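# Push office chair into next room's yellow bay

## Task

Bring the office chair through to the adjoining room and leave it standing in that room's yellow-taped bay, with each of its five wheels fully within the tape and none resting on the tape itself. The chair must stay upright and level; a toppled or tilted chair means failure. It must stay in the bay on its own once the robot lets go, because a position that holds only while the robot supports it does not count.

## Robot and tools

ROBOT. The robot is a Hello Robot Stretch 4. It has one arm. An omni-wheel base carries a vertical mast with a lift; a telescoping arm reaches forward from the lift; a wrist with yaw, pitch and roll joints carries a two-finger gripper. The robot stands about 1.6 m tall, and the base rim lies within 0.23 m of the base origin.

FRAMES. Base frame: origin on the floor beneath the base centre, x ahead, y to the left, z up. hand_pose is reported in this frame and marks a point between the open fingertips; the printed value may be slightly off. The odometry frame is the base frame as it was when the scene began. base_odometry heading runs from -3.142 to 3.142, positive to the left, and comes from wheel turns only, so wheel slip is counted as travel.

execute_actions. Argument "actions" is a list holding one action, or empty to just fetch state and images. Optional "cameras": a list drawn from head_camera, head_left_camera, head_right_camera, wrist_camera, all; omitted, null or ["all"] gives every camera, [] gives none. One action may contain "base", "joints" or both, plus optional "pace" and "contact_limits"; alternatively it is {"end_of_arm": "enable_torque"} alone, which re-powers wrist or gripper motors that shut off.
- "base" holds exactly one relative move from where the base last reported itself: translate_m (metres, forward positive, -2 to 2), strafe_m (metres sideways, left positive, -2 to 2) or rotate_rad (radians on the spot, counter-clockwise from above positive, -3.2 to 3.2). These are offsets, not positions.
- "joints" maps joint names to absolute targets: lift_m 0 to 1.2 (m), arm_m 0 to 0.55 (m of extension), wrist_yaw_rad -1.134 to 4.276 (0 ahead, positive left, 3.14 stowed back; over 3.4 the arm may block it), wrist_pitch_rad -1.117 to 4.259 (0 level, 1.57 pointing down), wrist_roll_rad -1.117 to 4.259 (0 fingers level; positive turns clockwise as seen from behind), gripper_m -0.038 to 0.141 (fingertip gap in m; below 0 they squeeze together). Joint targets past a range end are clipped and reported; any other bad value or unknown key rejects the call and nothing moves. A single action runs at most 15 s. Motions start together and may finish at different times.
- "pace": "slow", "default", "fast" or "max" (base up to 0.1/0.3/0.4/0.6 m/s and 1/2/3/4 rad/s). A raised lift (above 0.2) lowers these caps, down to 0.3 m/s and 1 rad/s at full height.
- "contact_limits": only {"arm_m": value}, 0 (gentlest) to 0.75 (firmest), default 0.5; the arm stops when it pushes harder than this.
A handy first move to unfold the wrist: lift_m 0.4 with wrist_yaw_rad 0. Parts left out of an action may still be driving toward earlier targets without that showing in the status.

wait: "seconds" from 0 to 10; commands nothing and returns state and images. zoom_image: "camera" plus "region" [x0, y0, x1, y1] in pixels from the image's top-left, at most 504 by 504, on the latest full image. read_manual: returns only licence texts. finished_scene: "scene" number; ends the scene for good once the last command has been held, and reports success. Call it only when the chair sits still, upright and inside the bay with the robot no longer holding it.

CAMERAS. head_camera looks ahead and down from the mast top; turn the base to look elsewhere. head_left_camera and head_right_camera are fisheyes tilted more steeply down, showing the base and arm. wrist_camera looks along the fingers, whose tips sit low in its picture.

RESULT LINES. base_status and joint_status: "done" (for the base, the wheels turned as ordered even if they slipped), "off_target" (stopped short, may still push), "contact_stop_at_<key>" (hit something; that part goes slack), "limit_stop_at_<name>", "time_out", "torque_fault". "limit_stop_at_tilt" means a lean over 6 degrees; lift, arm and wheels go slack until the lean eases. "limit_stop_at_own_body" means a joint was halted near the robot itself; move it away. A torque_fault leaves a wrist motor limp until enable_torque is sent. on_its_own lists what was not commanded; its "held at" is a target, not a position. If a call reports a stop, later calls in the same reply are skipped.
lidar_m: 12 distances in m, 30-degree sectors, first straight ahead, then counter-clockwise (4th left, 7th behind, 10th right); "-" means nothing seen or closer than 0.25 m. It senses from about 0.15 m up, misses glass, thin legs (chair legs may vanish) and much behind. wrist_depth_mm: 7x7 grid of depths, 100 to 2000 mm, row by row from the top left. turned_by_wheels vs turned_by_imu differing over about 0.1 rad signals a collision or slip; heading error is roughly their difference. base_tilt in degrees, forward and right positive, with a fixed offset up to 1.5. motor_effort: percent of max, positive toward higher joint values, bracket is the peak; for wheel_0, wheel_1, wheel_2 positive turns the base right. Gripper readings do not prove a grasp; a firm squeeze shows as a clear gripper effort change.

CAUTIONS. Push or tow the chair gently and slowly, keeping the gripper low and contact limits modest to avoid tipping the robot or the chair. Over 1 kg held with arm_m above 0.2 while driving risks a fall. Avoid slams, drops and hard shoves. Release the chair and back off before ending, and check it stays put.

Each tool is called after "Emit:" as name(argument=value, ...), one argument or row to a line, values as JSON.

## Session

Emit:
execute_actions(
  actions=[],
)

Scene clock: 0.00 s.
base_odometry: x=+0.000 y=+0.000 heading=+0.000 (m, m, rad; odometry frame)
turned_by_wheels: +0.000 (rad since the last result)
turned_by_imu: +0.000 (rad since the last result)
base_tilt: forward=+0.3 right=+0.4 (deg)
lidar_m: 0.90 0.88 0.89 1.01 1.05 0.98 1.91 1.57 1.59 0.96 0.77 0.77
base_status: not commanded
joint_positions: lift_m=+0.212 arm_m=+0.002 wrist_yaw_rad=+3.094 wrist_pitch_rad=+0.000 wrist_roll_rad=-0.002 gripper_m=+0.057
joint_status: not commanded
motor_effort: lift_m=+21 arm_m=-1 wrist_yaw_rad=+1 wrist_pitch_rad=-5 wrist_roll_rad=-1 gripper_m=-1 wheel_0=+1 wheel_1=-1 wheel_2=-1 (%)
hand_pose: x=-0.1112 y=+0.1012 z=+0.3901 quat_wxyz=(+0.024, +0.000, -0.001, +1.000) (m; base frame)
wrist_depth_mm: 136 139 - - - - - / 106 139 - - - - - / 111 139 - - - - - / 128 148 - - - 1042 - / 1499 1756 - - - - - / 1430 1499 202 1499 200 1255 1430 / 1008 878 946 150 946 946 976
pictures: head_camera, head_left_camera, head_right_camera, wrist_camera
Images, in order (width x height): head_camera 420x560, head_left_camera 420x672, head_right_camera 420x672, wrist_camera 616x392.

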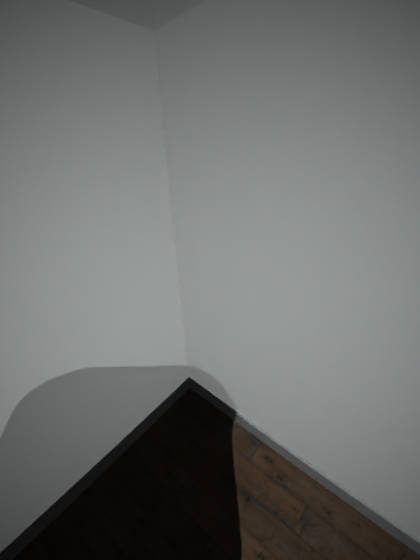

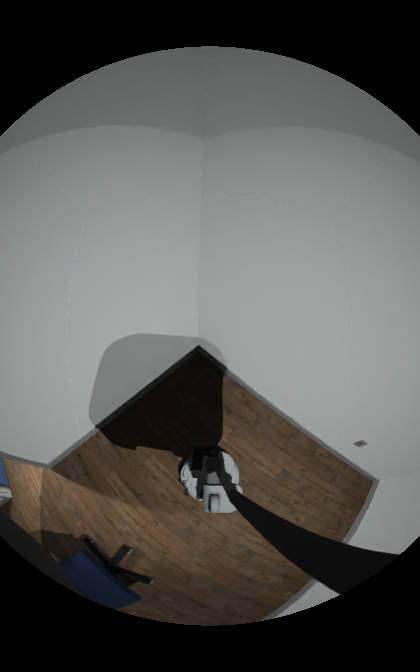

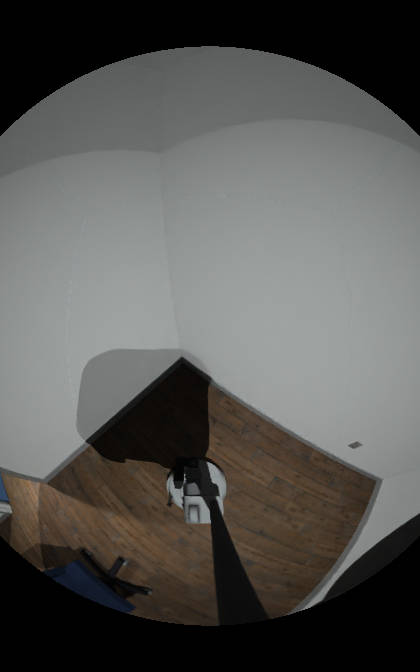

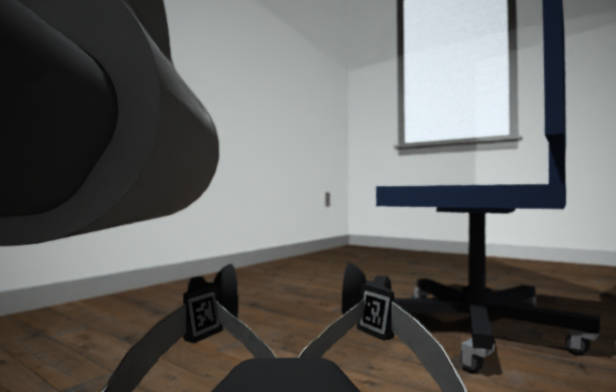

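Emit:
execute_actions(
  actions=[
    {"base":{"rotate_rad":2.45},"joints":{"lift_m":0.4,"wrist_yaw_rad":0,"gripper_m":0.14}},
  ],
)

Scene clock: 2.73 s.
base_odometry: x=+0.000 y=+0.000 heading=+2.450 (m, m, rad; odometry frame)
turned_by_wheels: +2.450 (rad since the last result)
turned_by_imu: +2.459 (rad since the last result)
base_tilt: forward=+0.2 right=+0.4 (deg)
lidar_m: 1.01 1.08 1.63 1.55 1.09 0.79 0.76 0.82 0.94 0.88 0.91 1.34
base_status: done
joint_positions: lift_m=+0.400 arm_m=+0.002 wrist_yaw_rad=+0.001 wrist_pitch_rad=+0.000 wrist_roll_rad=-0.002 gripper_m=+0.140
joint_status: all done
motor_effort: lift_m=+22(25) arm_m=-1(1) wrist_yaw_rad=-1(1) wrist_pitch_rad=-6(6) wrist_roll_rad=-1(1) gripper_m=+1(4) wheel_0=-2(10) wheel_1=-1(8) wheel_2=-2(14) (%)
hand_pose: x=+0.4613 y=-0.0873 z=+0.5780 quat_wxyz=(+1.000, -0.001, +0.000, +0.000) (m; base frame)
wrist_depth_mm: - - - - - 1863 1756 / - - - - - 1863 1756 / - - - - - 1863 1808 / - - - - - 1863 1756 / - - 1060 - - 1921 1808 / - 201 809 1921 220 1756 1756 / 1366 1255 1118 148 1397 1308 1366
pictures: head_camera, head_left_camera, head_right_camera, wrist_camera
Images, in order (width x height): head_camera 420x560, head_left_camera 420x672, head_right_camera 420x672, wrist_camera 616x392.

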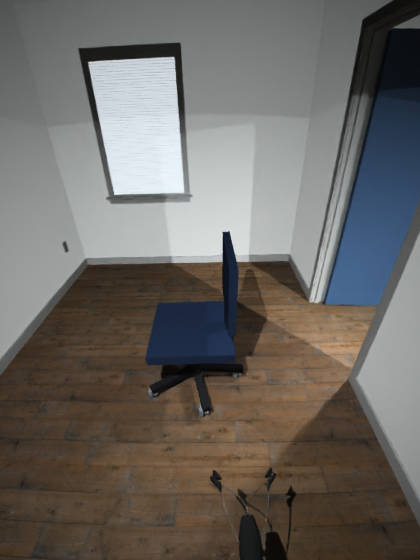

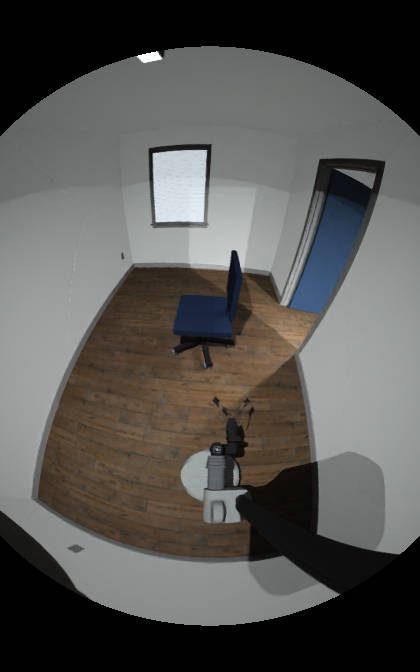

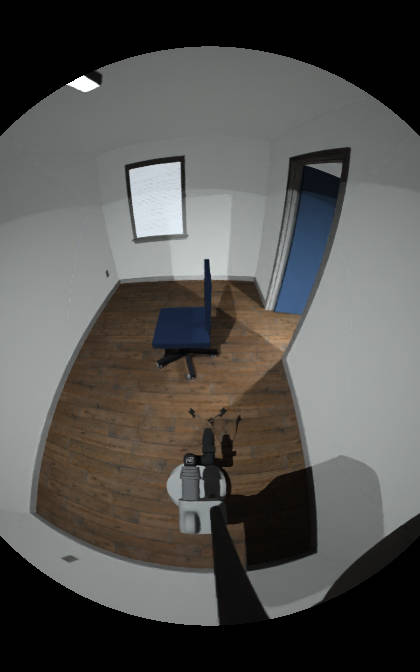

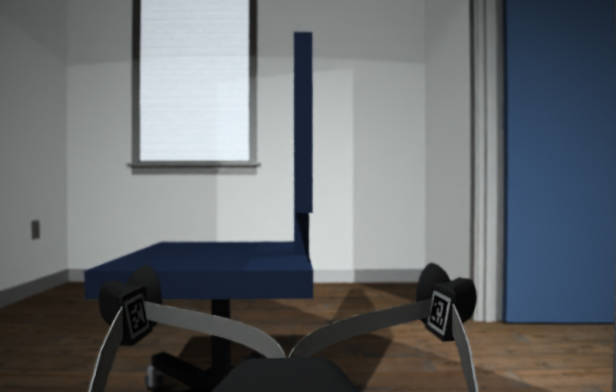

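Emit:
execute_actions(
  actions=[
    {"base":{"strafe_m":0.95},"joints":{"lift_m":0.1},"pace":"fast"},
  ],
  cameras=[],
)

Emit:
execute_actions(
  actions=[
    {"base":{"translate_m":1.34},"pace":"max"},
  ],
  cameras=[],
)

Emit:
execute_actions(
  actions=[
    {"base":{"rotate_rad":-1.57}},
  ],
)

Scene clock: 6.80 s.
base_odometry: x=-0.606 y=-0.731 heading=+2.450 (m, m, rad; odometry frame)
turned_by_wheels: +0.000 (rad since the last result)
turned_by_imu: +0.002 (rad since the last result)
base_tilt: forward=+0.3 right=+0.4 (deg)
lidar_m: 2.25 0.88 0.64 0.61 0.65 0.77 0.73 0.80 1.11 1.83 1.50 1.22
base_status: done
joint_positions: lift_m=+0.100 arm_m=+0.002 wrist_yaw_rad=+0.000 wrist_pitch_rad=+0.000 wrist_roll_rad=-0.002 gripper_m=+0.140
joint_status: all done
motor_effort: lift_m=+18(19) arm_m=-1(1) wrist_yaw_rad=+0(1) wrist_pitch_rad=-6(6) wrist_roll_rad=-1(1) gripper_m=+0(1) wheel_0=+1(16) wheel_1=-1(15) wheel_2=+0(0) (%)
hand_pose: x=+0.4613 y=-0.0873 z=+0.2784 quat_wxyz=(+1.000, -0.001, +0.000, +0.000) (m; base frame)
wrist_depth_mm: 1138 1576 - - - - - / 1098 1618 - - - - - / 1118 1618 - - - - 976 / 1098 1618 - - - - - / 1098 1499 - - - - - / 1008 200 1118 1098 219 891 991 / 741 699 750 148 750 699 759
pictures: none
No camera images: the call's "cameras" was empty. Leave "cameras" out to get every camera's image.

Scene clock: 10.50 s.
base_odometry: x=-1.638 y=+0.123 heading=+2.450 (m, m, rad; odometry frame)
turned_by_wheels: +0.000 (rad since the last result)
turned_by_imu: +0.005 (rad since the last result)
base_tilt: forward=+0.3 right=+0.4 (deg)
lidar_m: 1.59 0.81 0.59 0.58 0.60 0.91 2.05 2.20 0.63 0.57 0.64 1.64
base_status: done
joint_positions: lift_m=+0.100 arm_m=+0.002 wrist_yaw_rad=+0.000 wrist_pitch_rad=+0.000 wrist_roll_rad=-0.002 gripper_m=+0.140
joint_status: not commanded
motor_effort: lift_m=+18(18) arm_m=-1(1) wrist_yaw_rad=+1(1) wrist_pitch_rad=-5(6) wrist_roll_rad=-1(1) gripper_m=+1(1) wheel_0=+0(10) wheel_1=+0(10) wheel_2=+2(19) (%)
hand_pose: x=+0.4613 y=-0.0874 z=+0.2783 quat_wxyz=(+1.000, -0.001, +0.000, +0.000) (m; base frame)
wrist_depth_mm: 1025 1430 1397 1430 1397 1366 1397 / 1008 1397 1430 1397 1397 1397 1366 / 1025 1397 1397 1430 1366 1397 1430 / 991 1397 1366 1397 1397 1397 1397 / 1025 1397 1397 1430 1397 1397 1397 / 976 200 1098 1118 220 917 1078 / 741 699 750 147 750 699 759
pictures: none
No camera images: the call's "cameras" was empty. Leave "cameras" out to get every camera's image.

Scene clock: 12.57 s.
base_odometry: x=-1.638 y=+0.124 heading=+0.881 (m, m, rad; odometry frame)
turned_by_wheels: -1.569 (rad since the last result)
turned_by_imu: -1.575 (rad since the last result)
base_tilt: forward=+0.2 right=+0.4 (deg)
lidar_m: 0.57 0.62 1.66 1.57 0.82 0.59 0.57 0.62 0.89 2.06 2.19 0.57
base_status: done
joint_positions: lift_m=+0.100 arm_m=+0.002 wrist_yaw_rad=+0.000 wrist_pitch_rad=+0.000 wrist_roll_rad=-0.002 gripper_m=+0.140
joint_status: not commanded
motor_effort: lift_m=+18(18) arm_m=-1(1) wrist_yaw_rad=+0(0) wrist_pitch_rad=-5(6) wrist_roll_rad=-1(1) gripper_m=-1(3) wheel_0=+4(8) wheel_1=+1(11) wheel_2=+4(10) (%)
hand_pose: x=+0.4613 y=-0.0874 z=+0.2783 quat_wxyz=(+1.000, -0.001, +0.000, +0.000) (m; base frame)
wrist_depth_mm: 1661 1756 809 820 1661 1661 1661 / 370 375 377 377 382 384 1618 / 1661 549 517 517 549 1661 1618 / 1618 1863 - 1661 1661 1618 1618 / 1661 1808 - 1618 1661 1618 1618 / 1098 200 1118 866 220 917 1098 / 732 661 512 148 668 699 768
pictures: head_camera, head_left_camera, head_right_camera, wrist_camera
Images, in order (width x height): head_camera 420x560, head_left_camera 420x672, head_right_camera 420x672, wrist_camera 616x392.

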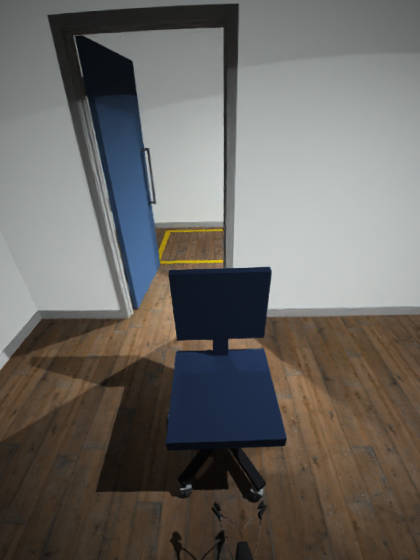

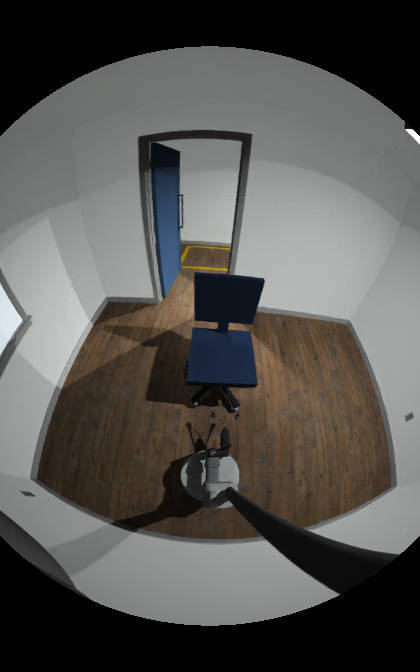

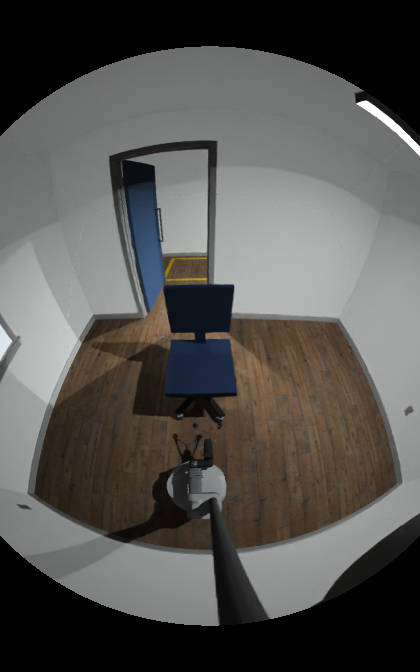

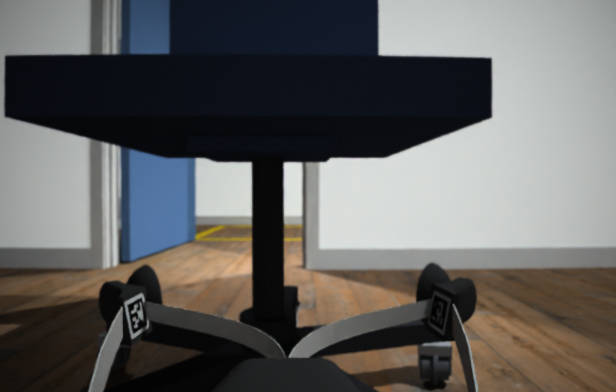

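Emit:
execute_actions(
  actions=[
    {"base":{"translate_m":0.2},"joints":{"arm_m":0.18,"lift_m":0.08,"wrist_yaw_rad":0.08}},
  ],
  cameras=["wrist_camera"],
)

Emit:
execute_actions(
  actions=[
    {"joints":{"gripper_m":0.0}},
  ],
  cameras=["wrist_camera"],
)

Emit:
execute_actions(
  actions=[
    {"base":{"strafe_m":0.31},"pace":"slow"},
  ],
  cameras=[],
)

Emit:
execute_actions(
  actions=[
    {"base":{"translate_m":0.5},"pace":"slow"},
  ],
)

Scene clock: 15.03 s.
base_odometry: x=-1.511 y=+0.278 heading=+0.881 (m, m, rad; odometry frame)
turned_by_wheels: +0.000 (rad since the last result)
turned_by_imu: +0.001 (rad since the last result)
base_tilt: forward=+0.2 right=+0.4 (deg)
lidar_m: 0.39 0.42 1.65 1.57 1.08 0.81 0.77 0.84 1.16 2.08 2.21 0.41
base_status: done
joint_positions: lift_m=+0.080 arm_m=+0.179 wrist_yaw_rad=+0.080 wrist_pitch_rad=+0.000 wrist_roll_rad=-0.002 gripper_m=+0.140
joint_status: all done
motor_effort: lift_m=+18(16) arm_m=+4(4) wrist_yaw_rad=+1(2) wrist_pitch_rad=-6(6) wrist_roll_rad=-1(1) gripper_m=+1(1) wheel_0=+4(7) wheel_1=+3(7) wheel_2=-3(13) (%)
hand_pose: x=+0.6447 y=-0.0641 z=+0.2584 quat_wxyz=(+0.999, -0.001, +0.000, +0.040) (m; base frame)
wrist_depth_mm: 179 175 176 177 176 208 221 / 334 304 222 223 270 342 1182 / 1366 1499 1863 226 1281 1229 1229 / 1366 1464 1863 225 1281 1255 1229 / 1366 1464 1430 226 1281 1255 1229 / 1025 201 216 219 220 866 1008 / 691 654 654 148 699 654 691
pictures: wrist_camera
Images, in order (width x height): wrist_camera 616x392.

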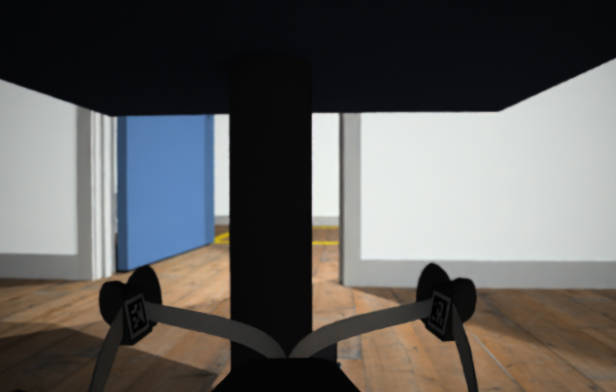

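Scene clock: 17.40 s.
base_odometry: x=-1.511 y=+0.278 heading=+0.881 (m, m, rad; odometry frame)
turned_by_wheels: +0.000 (rad since the last result)
turned_by_imu: +0.001 (rad since the last result)
base_tilt: forward=+0.3 right=+0.4 (deg)
lidar_m: 0.39 0.40 1.64 1.58 1.09 0.82 0.78 0.84 1.15 2.10 2.20 0.41
base_status: not commanded
joint_positions: lift_m=+0.080 arm_m=+0.180 wrist_yaw_rad=+0.090 wrist_pitch_rad=+0.001 wrist_roll_rad=-0.002 gripper_m=+0.001
joint_status: all done
on_its_own: wrist_yaw_rad is at rest, and its effort (-30) is outside its rest range (-13 to +13)
motor_effort: lift_m=+17(17) arm_m=+1(4) wrist_yaw_rad=-30(32) wrist_pitch_rad=-6(7) wrist_roll_rad=-1(1) gripper_m=-26(26) wheel_0=+5(5) wheel_1=+3(3) wheel_2=+2(3) (%)
hand_pose: x=+0.6459 y=-0.0610 z=+0.2583 quat_wxyz=(+0.999, -0.001, +0.000, +0.045) (m; base frame)
wrist_depth_mm: 211 174 176 176 177 194 221 / 334 334 242 212 270 340 1205 / 1397 1464 1983 213 1281 1229 1205 / 1430 1464 1921 213 1255 1229 1205 / 1366 1464 1708 213 1229 1229 1205 / 1025 1042 203 211 189 1025 1008 / 699 615 224 211 654 654 691
pictures: wrist_camera
Images, in order (width x height): wrist_camera 616x392.

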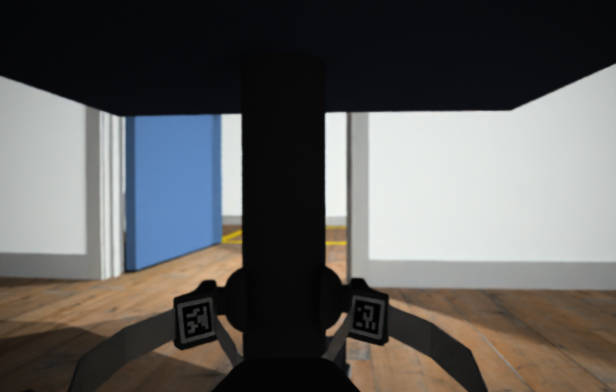

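Scene clock: 21.63 s.
base_odometry: x=-1.750 y=+0.475 heading=+0.880 (m, m, rad; odometry frame)
turned_by_wheels: -0.002 (rad since the last result)
turned_by_imu: -0.007 (rad since the last result)
base_tilt: forward=+0.3 right=+0.4 (deg)
lidar_m: 0.39 0.41 1.30 1.27 1.09 0.79 0.75 0.80 1.16 2.40 2.33 0.42
base_status: done
joint_positions: lift_m=+0.080 arm_m=+0.180 wrist_yaw_rad=+0.064 wrist_pitch_rad=+0.000 wrist_roll_rad=-0.002 gripper_m=+0.001
joint_status: not commanded
on_its_own: wrist_yaw_rad is at rest, and its effort (+49) is outside its rest range (-13 to +13)
motor_effort: lift_m=+18(18) arm_m=+1(1) wrist_yaw_rad=+49(66) wrist_pitch_rad=-6(7) wrist_roll_rad=-1(1) gripper_m=-23(27) wheel_0=-16(21) wheel_1=+0(7) wheel_2=-7(6) (%)
hand_pose: x=+0.6441 y=-0.0689 z=+0.2584 quat_wxyz=(+0.999, -0.001, +0.000, +0.032) (m; base frame)
wrist_depth_mm: 220 175 176 176 176 174 220 / 336 340 268 216 268 338 355 / 1336 1308 1708 216 - 1255 1255 / 1366 1336 1756 216 - 1255 1255 / 1336 1308 1618 217 1661 1255 1229 / 1008 1025 190 215 189 1042 1025 / 699 157 654 214 661 615 691
pictures: none
No camera images: the call's "cameras" was empty. Leave "cameras" out to get every camera's image.

Scene clock: 27.93 s.
base_odometry: x=-1.431 y=+0.860 heading=+0.881 (m, m, rad; odometry frame)
turned_by_wheels: +0.001 (rad since the last result)
turned_by_imu: +0.006 (rad since the last result)
base_tilt: forward=+0.2 right=+0.4 (deg)
lidar_m: 0.34 0.46 1.33 1.26 1.33 1.31 1.25 1.34 1.89 2.42 1.67 0.44
base_status: done
joint_positions: lift_m=+0.080 arm_m=+0.180 wrist_yaw_rad=+0.088 wrist_pitch_rad=-0.001 wrist_roll_rad=-0.002 gripper_m=+0.000
joint_status: not commanded
on_its_own: wrist_yaw_rad is at rest, and its effort (-21) is outside its rest range (-13 to +13)
motor_effort: lift_m=+17(18) arm_m=+1(1) wrist_yaw_rad=-21(55) wrist_pitch_rad=-3(5) wrist_roll_rad=-1(1) gripper_m=-18(22) wheel_0=+11(15) wheel_1=+9(9) wheel_2=-6(24) (%)
hand_pose: x=+0.6457 y=-0.0619 z=+0.2586 quat_wxyz=(+0.999, -0.001, +0.000, +0.044) (m; base frame)
wrist_depth_mm: 220 175 177 177 177 176 222 / 334 268 224 224 271 340 750 / 878 976 1118 226 - - 750 / 878 960 1118 228 - - 759 / 866 960 1118 227 - 1464 750 / 866 842 215 213 946 866 741 / 661 615 217 214 621 683 691
pictures: head_camera, head_left_camera, head_right_camera, wrist_camera
Images, in order (width x height): head_camera 420x560, head_left_camera 420x672, head_right_camera 420x672, wrist_camera 616x392.

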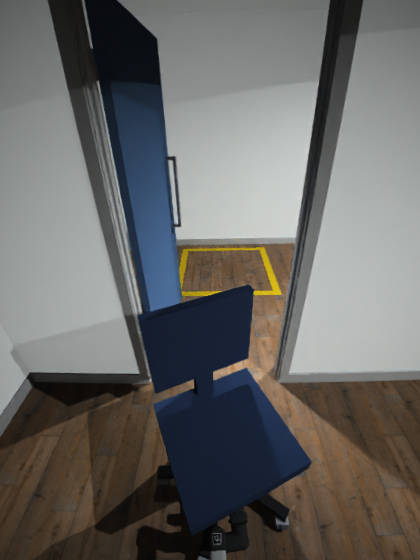

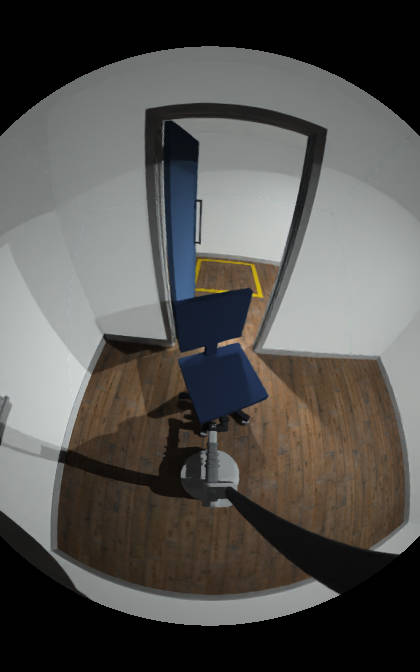

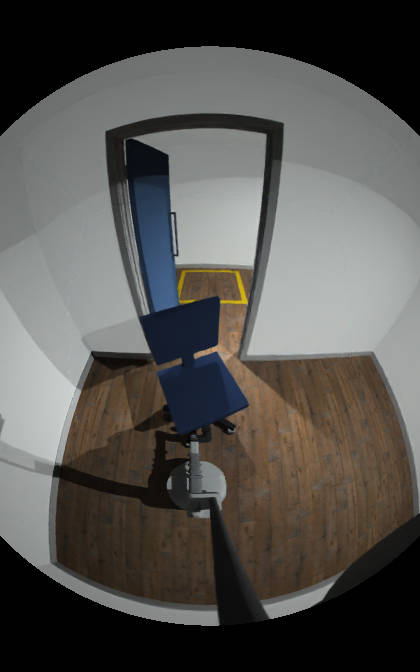

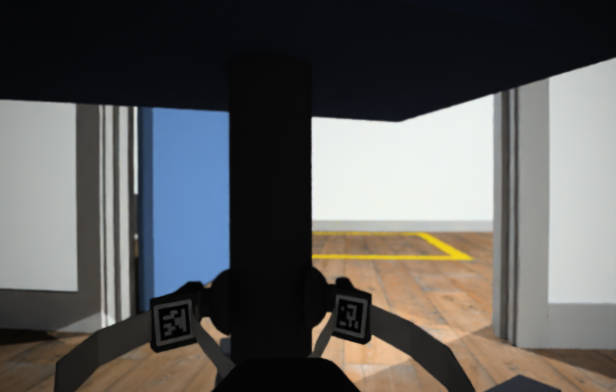

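Emit:
execute_actions(
  actions=[
    {"joints":{"gripper_m":0.08}},
  ],
  cameras=[],
)

Emit:
execute_actions(
  actions=[
    {"joints":{"arm_m":0.25,"wrist_yaw_rad":0.14},"pace":"slow"},
  ],
  cameras=["wrist_camera"],
)

Emit:
execute_actions(
  actions=[
    {"joints":{"gripper_m":-0.02}},
  ],
  cameras=[],
)

Emit:
execute_actions(
  actions=[
    {"base":{"translate_m":1.0},"pace":"slow"},
  ],
)

Scene clock: 30.33 s.
base_odometry: x=-1.431 y=+0.860 heading=+0.880 (m, m, rad; odometry frame)
turned_by_wheels: -0.001 (rad since the last result)
turned_by_imu: -0.001 (rad since the last result)
base_tilt: forward=+0.3 right=+0.4 (deg)
lidar_m: 0.33 0.46 1.32 1.25 1.31 1.31 1.27 1.34 1.88 2.42 1.65 0.41
base_status: not commanded
joint_positions: lift_m=+0.080 arm_m=+0.180 wrist_yaw_rad=+0.081 wrist_pitch_rad=+0.000 wrist_roll_rad=-0.002 gripper_m=+0.080
joint_status: all done
motor_effort: lift_m=+17(17) arm_m=+1(1) wrist_yaw_rad=-1(30) wrist_pitch_rad=-5(5) wrist_roll_rad=-1(1) gripper_m=-1(17) wheel_0=+3(11) wheel_1=+5(9) wheel_2=-6(6) (%)
hand_pose: x=+0.6453 y=-0.0639 z=+0.2584 quat_wxyz=(+0.999, -0.001, +0.000, +0.040) (m; base frame)
wrist_depth_mm: 220 175 176 177 177 181 221 / 334 268 224 228 303 340 759 / 866 960 1160 500 - - 759 / 866 960 1160 - - - 759 / 854 960 1138 1464 - 1430 768 / 842 891 216 229 200 878 759 / 691 647 496 148 654 691 683
pictures: none
No camera images: the call's "cameras" was empty. Leave "cameras" out to get every camera's image.

Scene clock: 32.30 s.
base_odometry: x=-1.431 y=+0.860 heading=+0.880 (m, m, rad; odometry frame)
turned_by_wheels: +0.000 (rad since the last result)
turned_by_imu: +0.000 (rad since the last result)
base_tilt: forward=+0.2 right=+0.4 (deg)
lidar_m: 0.35 0.45 1.32 1.26 1.35 1.30 1.27 1.34 1.88 2.42 1.67 0.42
base_status: not commanded
joint_positions: lift_m=+0.080 arm_m=+0.249 wrist_yaw_rad=+0.141 wrist_pitch_rad=+0.000 wrist_roll_rad=-0.002 gripper_m=+0.080
joint_status: all done
motor_effort: lift_m=+18(18) arm_m=+6(4) wrist_yaw_rad=-4(7) wrist_pitch_rad=-6(5) wrist_roll_rad=-1(1) gripper_m=-2(1) wheel_0=+4(4) wheel_1=+5(5) wheel_2=-6(6) (%)
hand_pose: x=+0.7178 y=-0.0459 z=+0.2584 quat_wxyz=(+0.997, -0.001, +0.000, +0.071) (m; base frame)
wrist_depth_mm: 202 176 156 149 177 177 222 / 334 340 157 149 343 342 661 / 820 866 157 150 - - 676 / 831 866 158 150 - - 668 / 831 854 158 150 1983 1921 683 / 820 798 159 151 200 1042 683 / 691 647 161 146 661 699 668
pictures: wrist_camera
Images, in order (width x height): wrist_camera 616x392.

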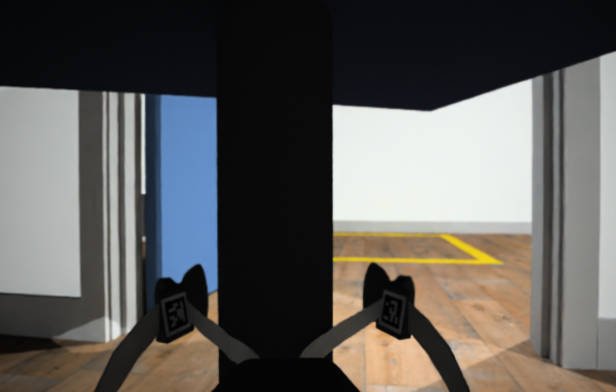

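Scene clock: 34.03 s.
base_odometry: x=-1.431 y=+0.860 heading=+0.880 (m, m, rad; odometry frame)
turned_by_wheels: +0.000 (rad since the last result)
turned_by_imu: +0.000 (rad since the last result)
base_tilt: forward=+0.3 right=+0.4 (deg)
lidar_m: 0.32 0.45 1.34 1.25 1.32 1.32 1.25 1.34 1.89 2.43 1.64 0.43
base_status: not commanded
joint_positions: lift_m=+0.080 arm_m=+0.249 wrist_yaw_rad=+0.146 wrist_pitch_rad=+0.000 wrist_roll_rad=-0.002 gripper_m=-0.020
joint_status: all done
on_its_own: wrist_yaw_rad is at rest, and its effort (-18) is outside its rest range (-13 to +13)
motor_effort: lift_m=+18(18) arm_m=+3(6) wrist_yaw_rad=-18(17) wrist_pitch_rad=-6(5) wrist_roll_rad=-1(1) gripper_m=-14(13) wheel_0=+4(4) wheel_1=+5(5) wheel_2=-2(6) (%)
hand_pose: x=+0.7185 y=-0.0445 z=+0.2584 quat_wxyz=(+0.997, -0.001, +0.000, +0.073) (m; base frame)
wrist_depth_mm: 204 175 154 146 177 177 221 / 334 340 224 146 310 343 654 / 820 854 976 147 - - 691 / 831 842 991 146 - - 668 / 831 842 976 147 - 1983 699 / 809 820 177 147 946 1025 683 / 699 167 615 145 654 654 661
pictures: none
No camera images: the call's "cameras" was empty. Leave "cameras" out to get every camera's image.

action 0: "base": translate_m = 1.0 would last too long for one action: at the pace "slow" translate_m can be at most 0.766 in either direction: name a faster pace, or command the rest in another action

Emit:
execute_actions(
  actions=[
    {"base":{"translate_m":0.76},"pace":"slow"},
  ],
)

Scene clock: 43.03 s.
base_odometry: x=-0.947 y=+1.446 heading=+0.880 (m, m, rad; odometry frame)
turned_by_wheels: +0.000 (rad since the last result)
turned_by_imu: +0.001 (rad since the last result)
base_tilt: forward=+0.3 right=+0.4 (deg)
lidar_m: 0.29 0.54 0.67 1.25 1.33 1.85 2.05 2.12 2.51 1.56 0.61 0.37
base_status: done
joint_positions: lift_m=+0.080 arm_m=+0.249 wrist_yaw_rad=+0.137 wrist_pitch_rad=+0.000 wrist_roll_rad=-0.002 gripper_m=-0.020
joint_status: not commanded
motor_effort: lift_m=+18(18) arm_m=+3(3) wrist_yaw_rad=+10(17) wrist_pitch_rad=-5(6) wrist_roll_rad=-1(1) gripper_m=-11(14) wheel_0=+4(11) wheel_1=+6(10) wheel_2=-9(15) (%)
hand_pose: x=+0.7180 y=-0.0472 z=+0.2584 quat_wxyz=(+0.998, -0.001, +0.000, +0.068) (m; base frame)
wrist_depth_mm: 176 177 135 127 179 179 224 / 492 591 135 128 347 - - / 517 683 135 128 - - - / 517 676 136 128 - - - / 517 683 136 128 1983 1983 1921 / 517 654 137 129 931 1025 1008 / 512 160 138 126 647 647 691
pictures: head_camera, head_left_camera, head_right_camera, wrist_camera
Images, in order (width x height): head_camera 420x560, head_left_camera 420x672, head_right_camera 420x672, wrist_camera 616x392.

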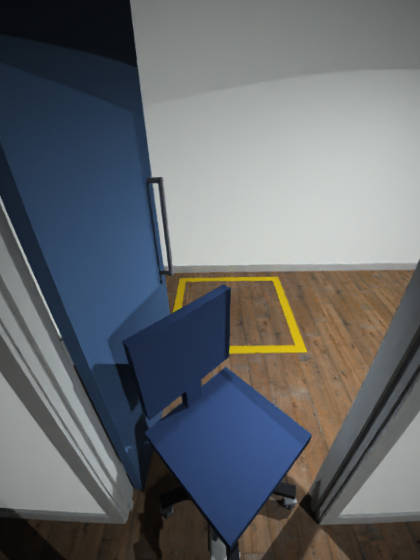

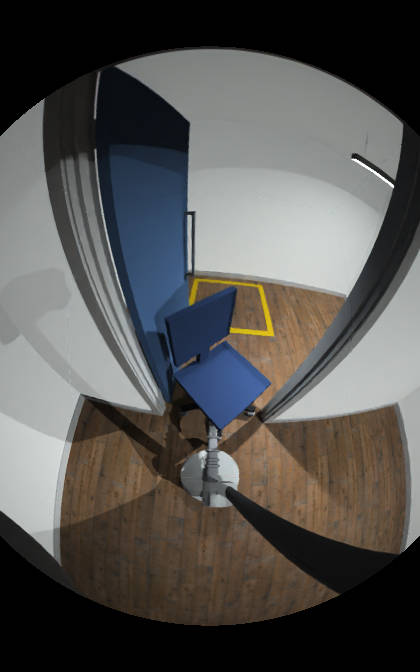

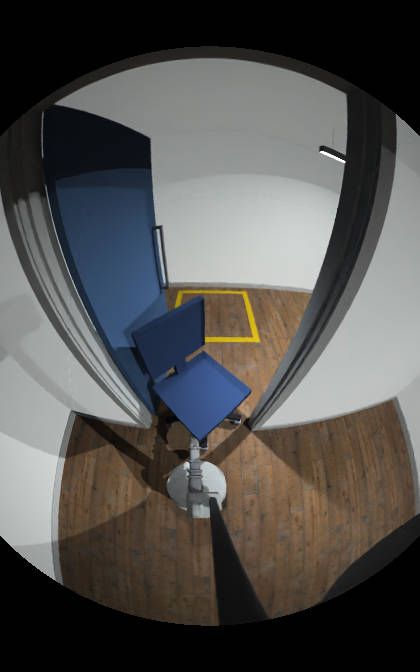

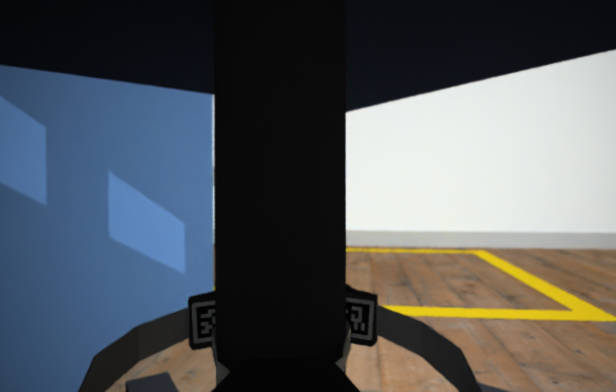

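Emit:
execute_actions(
  actions=[
    {"base":{"translate_m":0.3},"pace":"slow"},
  ],
  cameras=[],
)

Emit:
execute_actions(
  actions=[
    {"base":{"strafe_m":-0.12},"pace":"slow"},
  ],
  cameras=[],
)

Emit:
execute_actions(
  actions=[
    {"base":{"translate_m":0.93}},
  ],
)

Scene clock: 47.70 s.
base_odometry: x=-0.756 y=+1.677 heading=+0.880 (m, m, rad; odometry frame)
turned_by_wheels: +0.000 (rad since the last result)
turned_by_imu: +0.001 (rad since the last result)
base_tilt: forward=+0.2 right=+0.4 (deg)
lidar_m: 0.30 0.46 0.41 0.84 1.31 1.88 2.32 2.45 2.54 0.53 0.47 0.34
base_status: done
joint_positions: lift_m=+0.080 arm_m=+0.249 wrist_yaw_rad=+0.138 wrist_pitch_rad=+0.000 wrist_roll_rad=-0.002 gripper_m=-0.020
joint_status: not commanded
motor_effort: lift_m=+18(18) arm_m=+3(3) wrist_yaw_rad=+7(10) wrist_pitch_rad=-6(6) wrist_roll_rad=-1(1) gripper_m=-12(13) wheel_0=+6(8) wheel_1=+5(8) wheel_2=-9(16) (%)
hand_pose: x=+0.7181 y=-0.0470 z=+0.2584 quat_wxyz=(+0.998, -0.001, +0.000, +0.069) (m; base frame)
wrist_depth_mm: 182 177 131 125 179 179 224 / 455 544 131 125 345 1808 1756 / 477 634 131 125 1921 1756 1708 / 473 627 132 125 1863 1808 1756 / 473 634 132 126 1808 1863 1756 / 473 597 133 126 931 1008 1008 / 469 167 134 124 654 640 683
pictures: none
No camera images: the call's "cameras" was empty. Leave "cameras" out to get every camera's image.

Scene clock: 50.03 s.
base_odometry: x=-0.664 y=+1.601 heading=+0.882 (m, m, rad; odometry frame)
turned_by_wheels: +0.002 (rad since the last result)
turned_by_imu: +0.004 (rad since the last result)
base_tilt: forward=+0.3 right=+0.4 (deg)
lidar_m: 0.32 0.49 0.52 0.81 1.45 2.03 2.34 2.50 2.41 0.55 0.33 0.33
base_status: done
joint_positions: lift_m=+0.080 arm_m=+0.249 wrist_yaw_rad=+0.154 wrist_pitch_rad=+0.001 wrist_roll_rad=-0.002 gripper_m=-0.020
joint_status: not commanded
on_its_own: wrist_yaw_rad is at rest, and its effort (-40) is outside its rest range (-13 to +13)
motor_effort: lift_m=+17(17) arm_m=+3(3) wrist_yaw_rad=-40(44) wrist_pitch_rad=-6(7) wrist_roll_rad=-1(1) gripper_m=-14(15) wheel_0=+16(22) wheel_1=+0(4) wheel_2=+8(9) (%)
hand_pose: x=+0.7188 y=-0.0420 z=+0.2583 quat_wxyz=(+0.997, -0.001, +0.000, +0.077) (m; base frame)
wrist_depth_mm: 175 176 148 145 177 177 221 / 549 340 148 145 343 1756 1708 / 585 - 148 145 1808 1756 1708 / 585 - 149 146 1808 1756 1708 / 585 1661 150 146 1808 1708 1708 / 580 931 150 146 1042 1025 991 / 569 407 151 142 615 683 683
pictures: none
No camera images: the call's "cameras" was empty. Leave "cameras" out to get every camera's image.

Scene clock: 54.63 s.
base_odometry: x=-0.072 y=+2.318 heading=+0.881 (m, m, rad; odometry frame)
turned_by_wheels: -0.001 (rad since the last result)
turned_by_imu: -0.009 (rad since the last result)
base_tilt: forward=+0.2 right=+0.4 (deg)
lidar_m: 0.31 0.53 0.31 0.36 0.41 0.63 3.31 0.70 0.94 2.38 1.99 0.41
base_status: done
joint_positions: lift_m=+0.080 arm_m=+0.249 wrist_yaw_rad=+0.130 wrist_pitch_rad=+0.000 wrist_roll_rad=-0.002 gripper_m=-0.020
joint_status: not commanded
on_its_own: wrist_yaw_rad is at rest, and its effort (+27) is outside its rest range (-13 to +13)
motor_effort: lift_m=+19(19) arm_m=+3(3) wrist_yaw_rad=+27(40) wrist_pitch_rad=-6(6) wrist_roll_rad=-1(1) gripper_m=-10(14) wheel_0=-1(17) wheel_1=+2(13) wheel_2=-11(23) (%)
hand_pose: x=+0.7177 y=-0.0493 z=+0.2583 quat_wxyz=(+0.998, -0.001, +0.000, +0.065) (m; base frame)
wrist_depth_mm: 198 177 156 125 179 179 224 / 1060 1025 227 126 315 345 891 / 1078 1042 1042 126 946 931 917 / 1060 1042 1042 126 960 946 917 / 1078 1060 1025 126 960 931 917 / 1025 1025 180 127 182 917 904 / 683 160 433 126 647 615 683
pictures: head_camera, head_left_camera, head_right_camera, wrist_camera
Images, in order (width x height): head_camera 420x560, head_left_camera 420x672, head_right_camera 420x672, wrist_camera 616x392.

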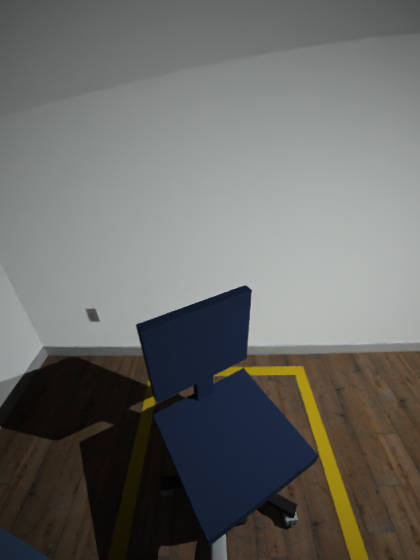

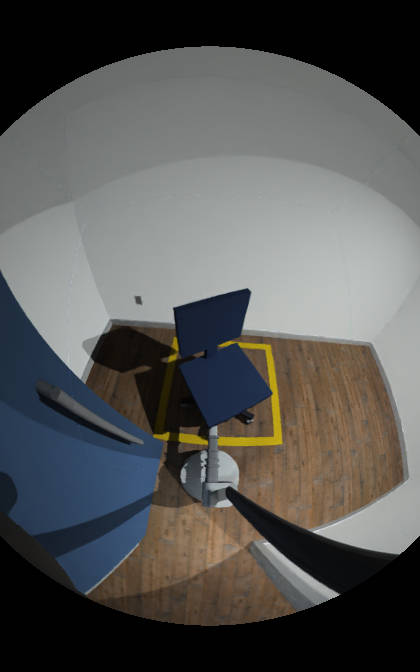

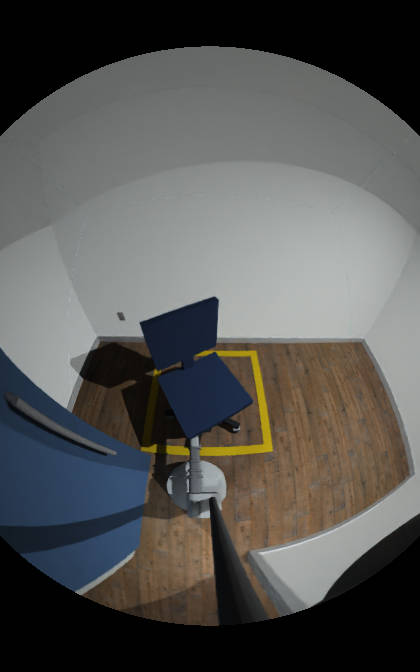

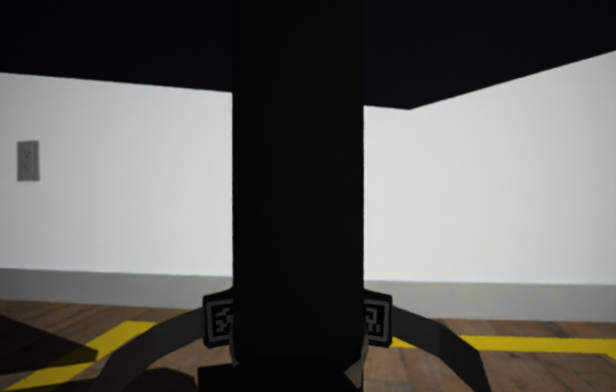

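Emit:
execute_actions(
  actions=[
    {"base":{"translate_m":0.17},"joints":{"gripper_m":0.14}},
  ],
  cameras=[],
)

Emit:
execute_actions(
  actions=[
    {"base":{"translate_m":-0.15},"joints":{"arm_m":0}},
  ],
  cameras=["head_camera"],
)

Emit:
finished_scene(
  scene=1,
)

Scene clock: 57.67 s.
base_odometry: x=+0.036 y=+2.449 heading=+0.881 (m, m, rad; odometry frame)
turned_by_wheels: +0.000 (rad since the last result)
turned_by_imu: -0.001 (rad since the last result)
base_tilt: forward=+0.2 right=+0.4 (deg)
lidar_m: 0.32 0.58 1.36 0.29 0.40 0.58 3.46 0.88 1.18 2.39 1.74 0.40
base_status: done
joint_positions: lift_m=+0.080 arm_m=+0.249 wrist_yaw_rad=+0.134 wrist_pitch_rad=+0.001 wrist_roll_rad=-0.002 gripper_m=+0.140
joint_status: all done
on_its_own: wrist_yaw_rad is at rest, and its effort (+17) is outside its rest range (-13 to +13)
motor_effort: lift_m=+19(19) arm_m=+3(3) wrist_yaw_rad=+17(35) wrist_pitch_rad=-7(7) wrist_roll_rad=-1(1) gripper_m=+2(12) wheel_0=+1(6) wheel_1=+4(6) wheel_2=-9(23) (%)
hand_pose: x=+0.7179 y=-0.0481 z=+0.2582 quat_wxyz=(+0.998, -0.001, +0.000, +0.067) (m; base frame)
wrist_depth_mm: 207 177 167 134 179 178 224 / 878 343 312 134 314 345 750 / 891 878 842 134 798 778 750 / 904 866 842 135 798 778 750 / 904 878 854 135 798 788 759 / 891 205 842 135 201 768 750 / 691 647 621 134 654 647 683
pictures: none
No camera images: the call's "cameras" was empty. Leave "cameras" out to get every camera's image.

Scene clock: 59.53 s.
base_odometry: x=-0.060 y=+2.333 heading=+0.881 (m, m, rad; odometry frame)
turned_by_wheels: +0.000 (rad since the last result)
turned_by_imu: -0.001 (rad since the last result)
base_tilt: forward=+0.3 right=+0.4 (deg)
lidar_m: 0.46 0.83 0.31 0.35 0.42 0.61 3.31 0.72 0.98 2.38 1.98 0.58
base_status: done
joint_positions: lift_m=+0.080 arm_m=+0.003 wrist_yaw_rad=+0.140 wrist_pitch_rad=+0.000 wrist_roll_rad=-0.002 gripper_m=+0.140
joint_status: all done
joint sent to its limit — the command would take arm_m past its lower limit, so that joint was sent only as far as its limit.
motor_effort: lift_m=+19(19) arm_m=-5(6) wrist_yaw_rad=+2(19) wrist_pitch_rad=-6(7) wrist_roll_rad=-1(1) gripper_m=+0(2) wheel_0=-3(12) wheel_1=-2(9) wheel_2=+2(12) (%)
hand_pose: x=+0.4713 y=-0.0463 z=+0.2583 quat_wxyz=(+0.998, -0.001, +0.000, +0.070) (m; base frame)
wrist_depth_mm: 1308 257 267 287 309 338 732 / 1336 1281 338 338 338 343 373 / 1336 1308 699 530 554 1138 1118 / 1336 1281 1229 1229 1160 1118 1118 / 1336 1308 1229 1205 1205 1138 1118 / 1008 200 1042 691 220 699 1025 / 691 554 549 147 500 654 707
pictures: head_camera
Images, in order (width x height): head_camera 420x560.

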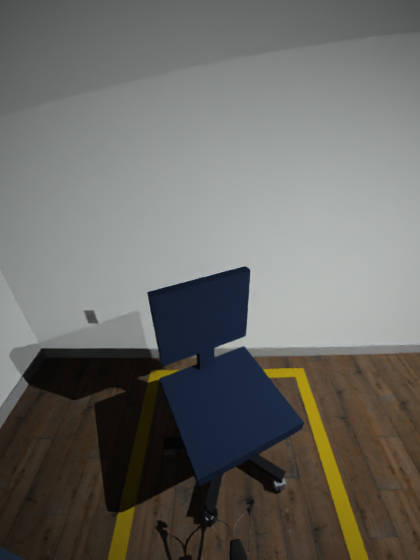

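The scene is finished: the task was done.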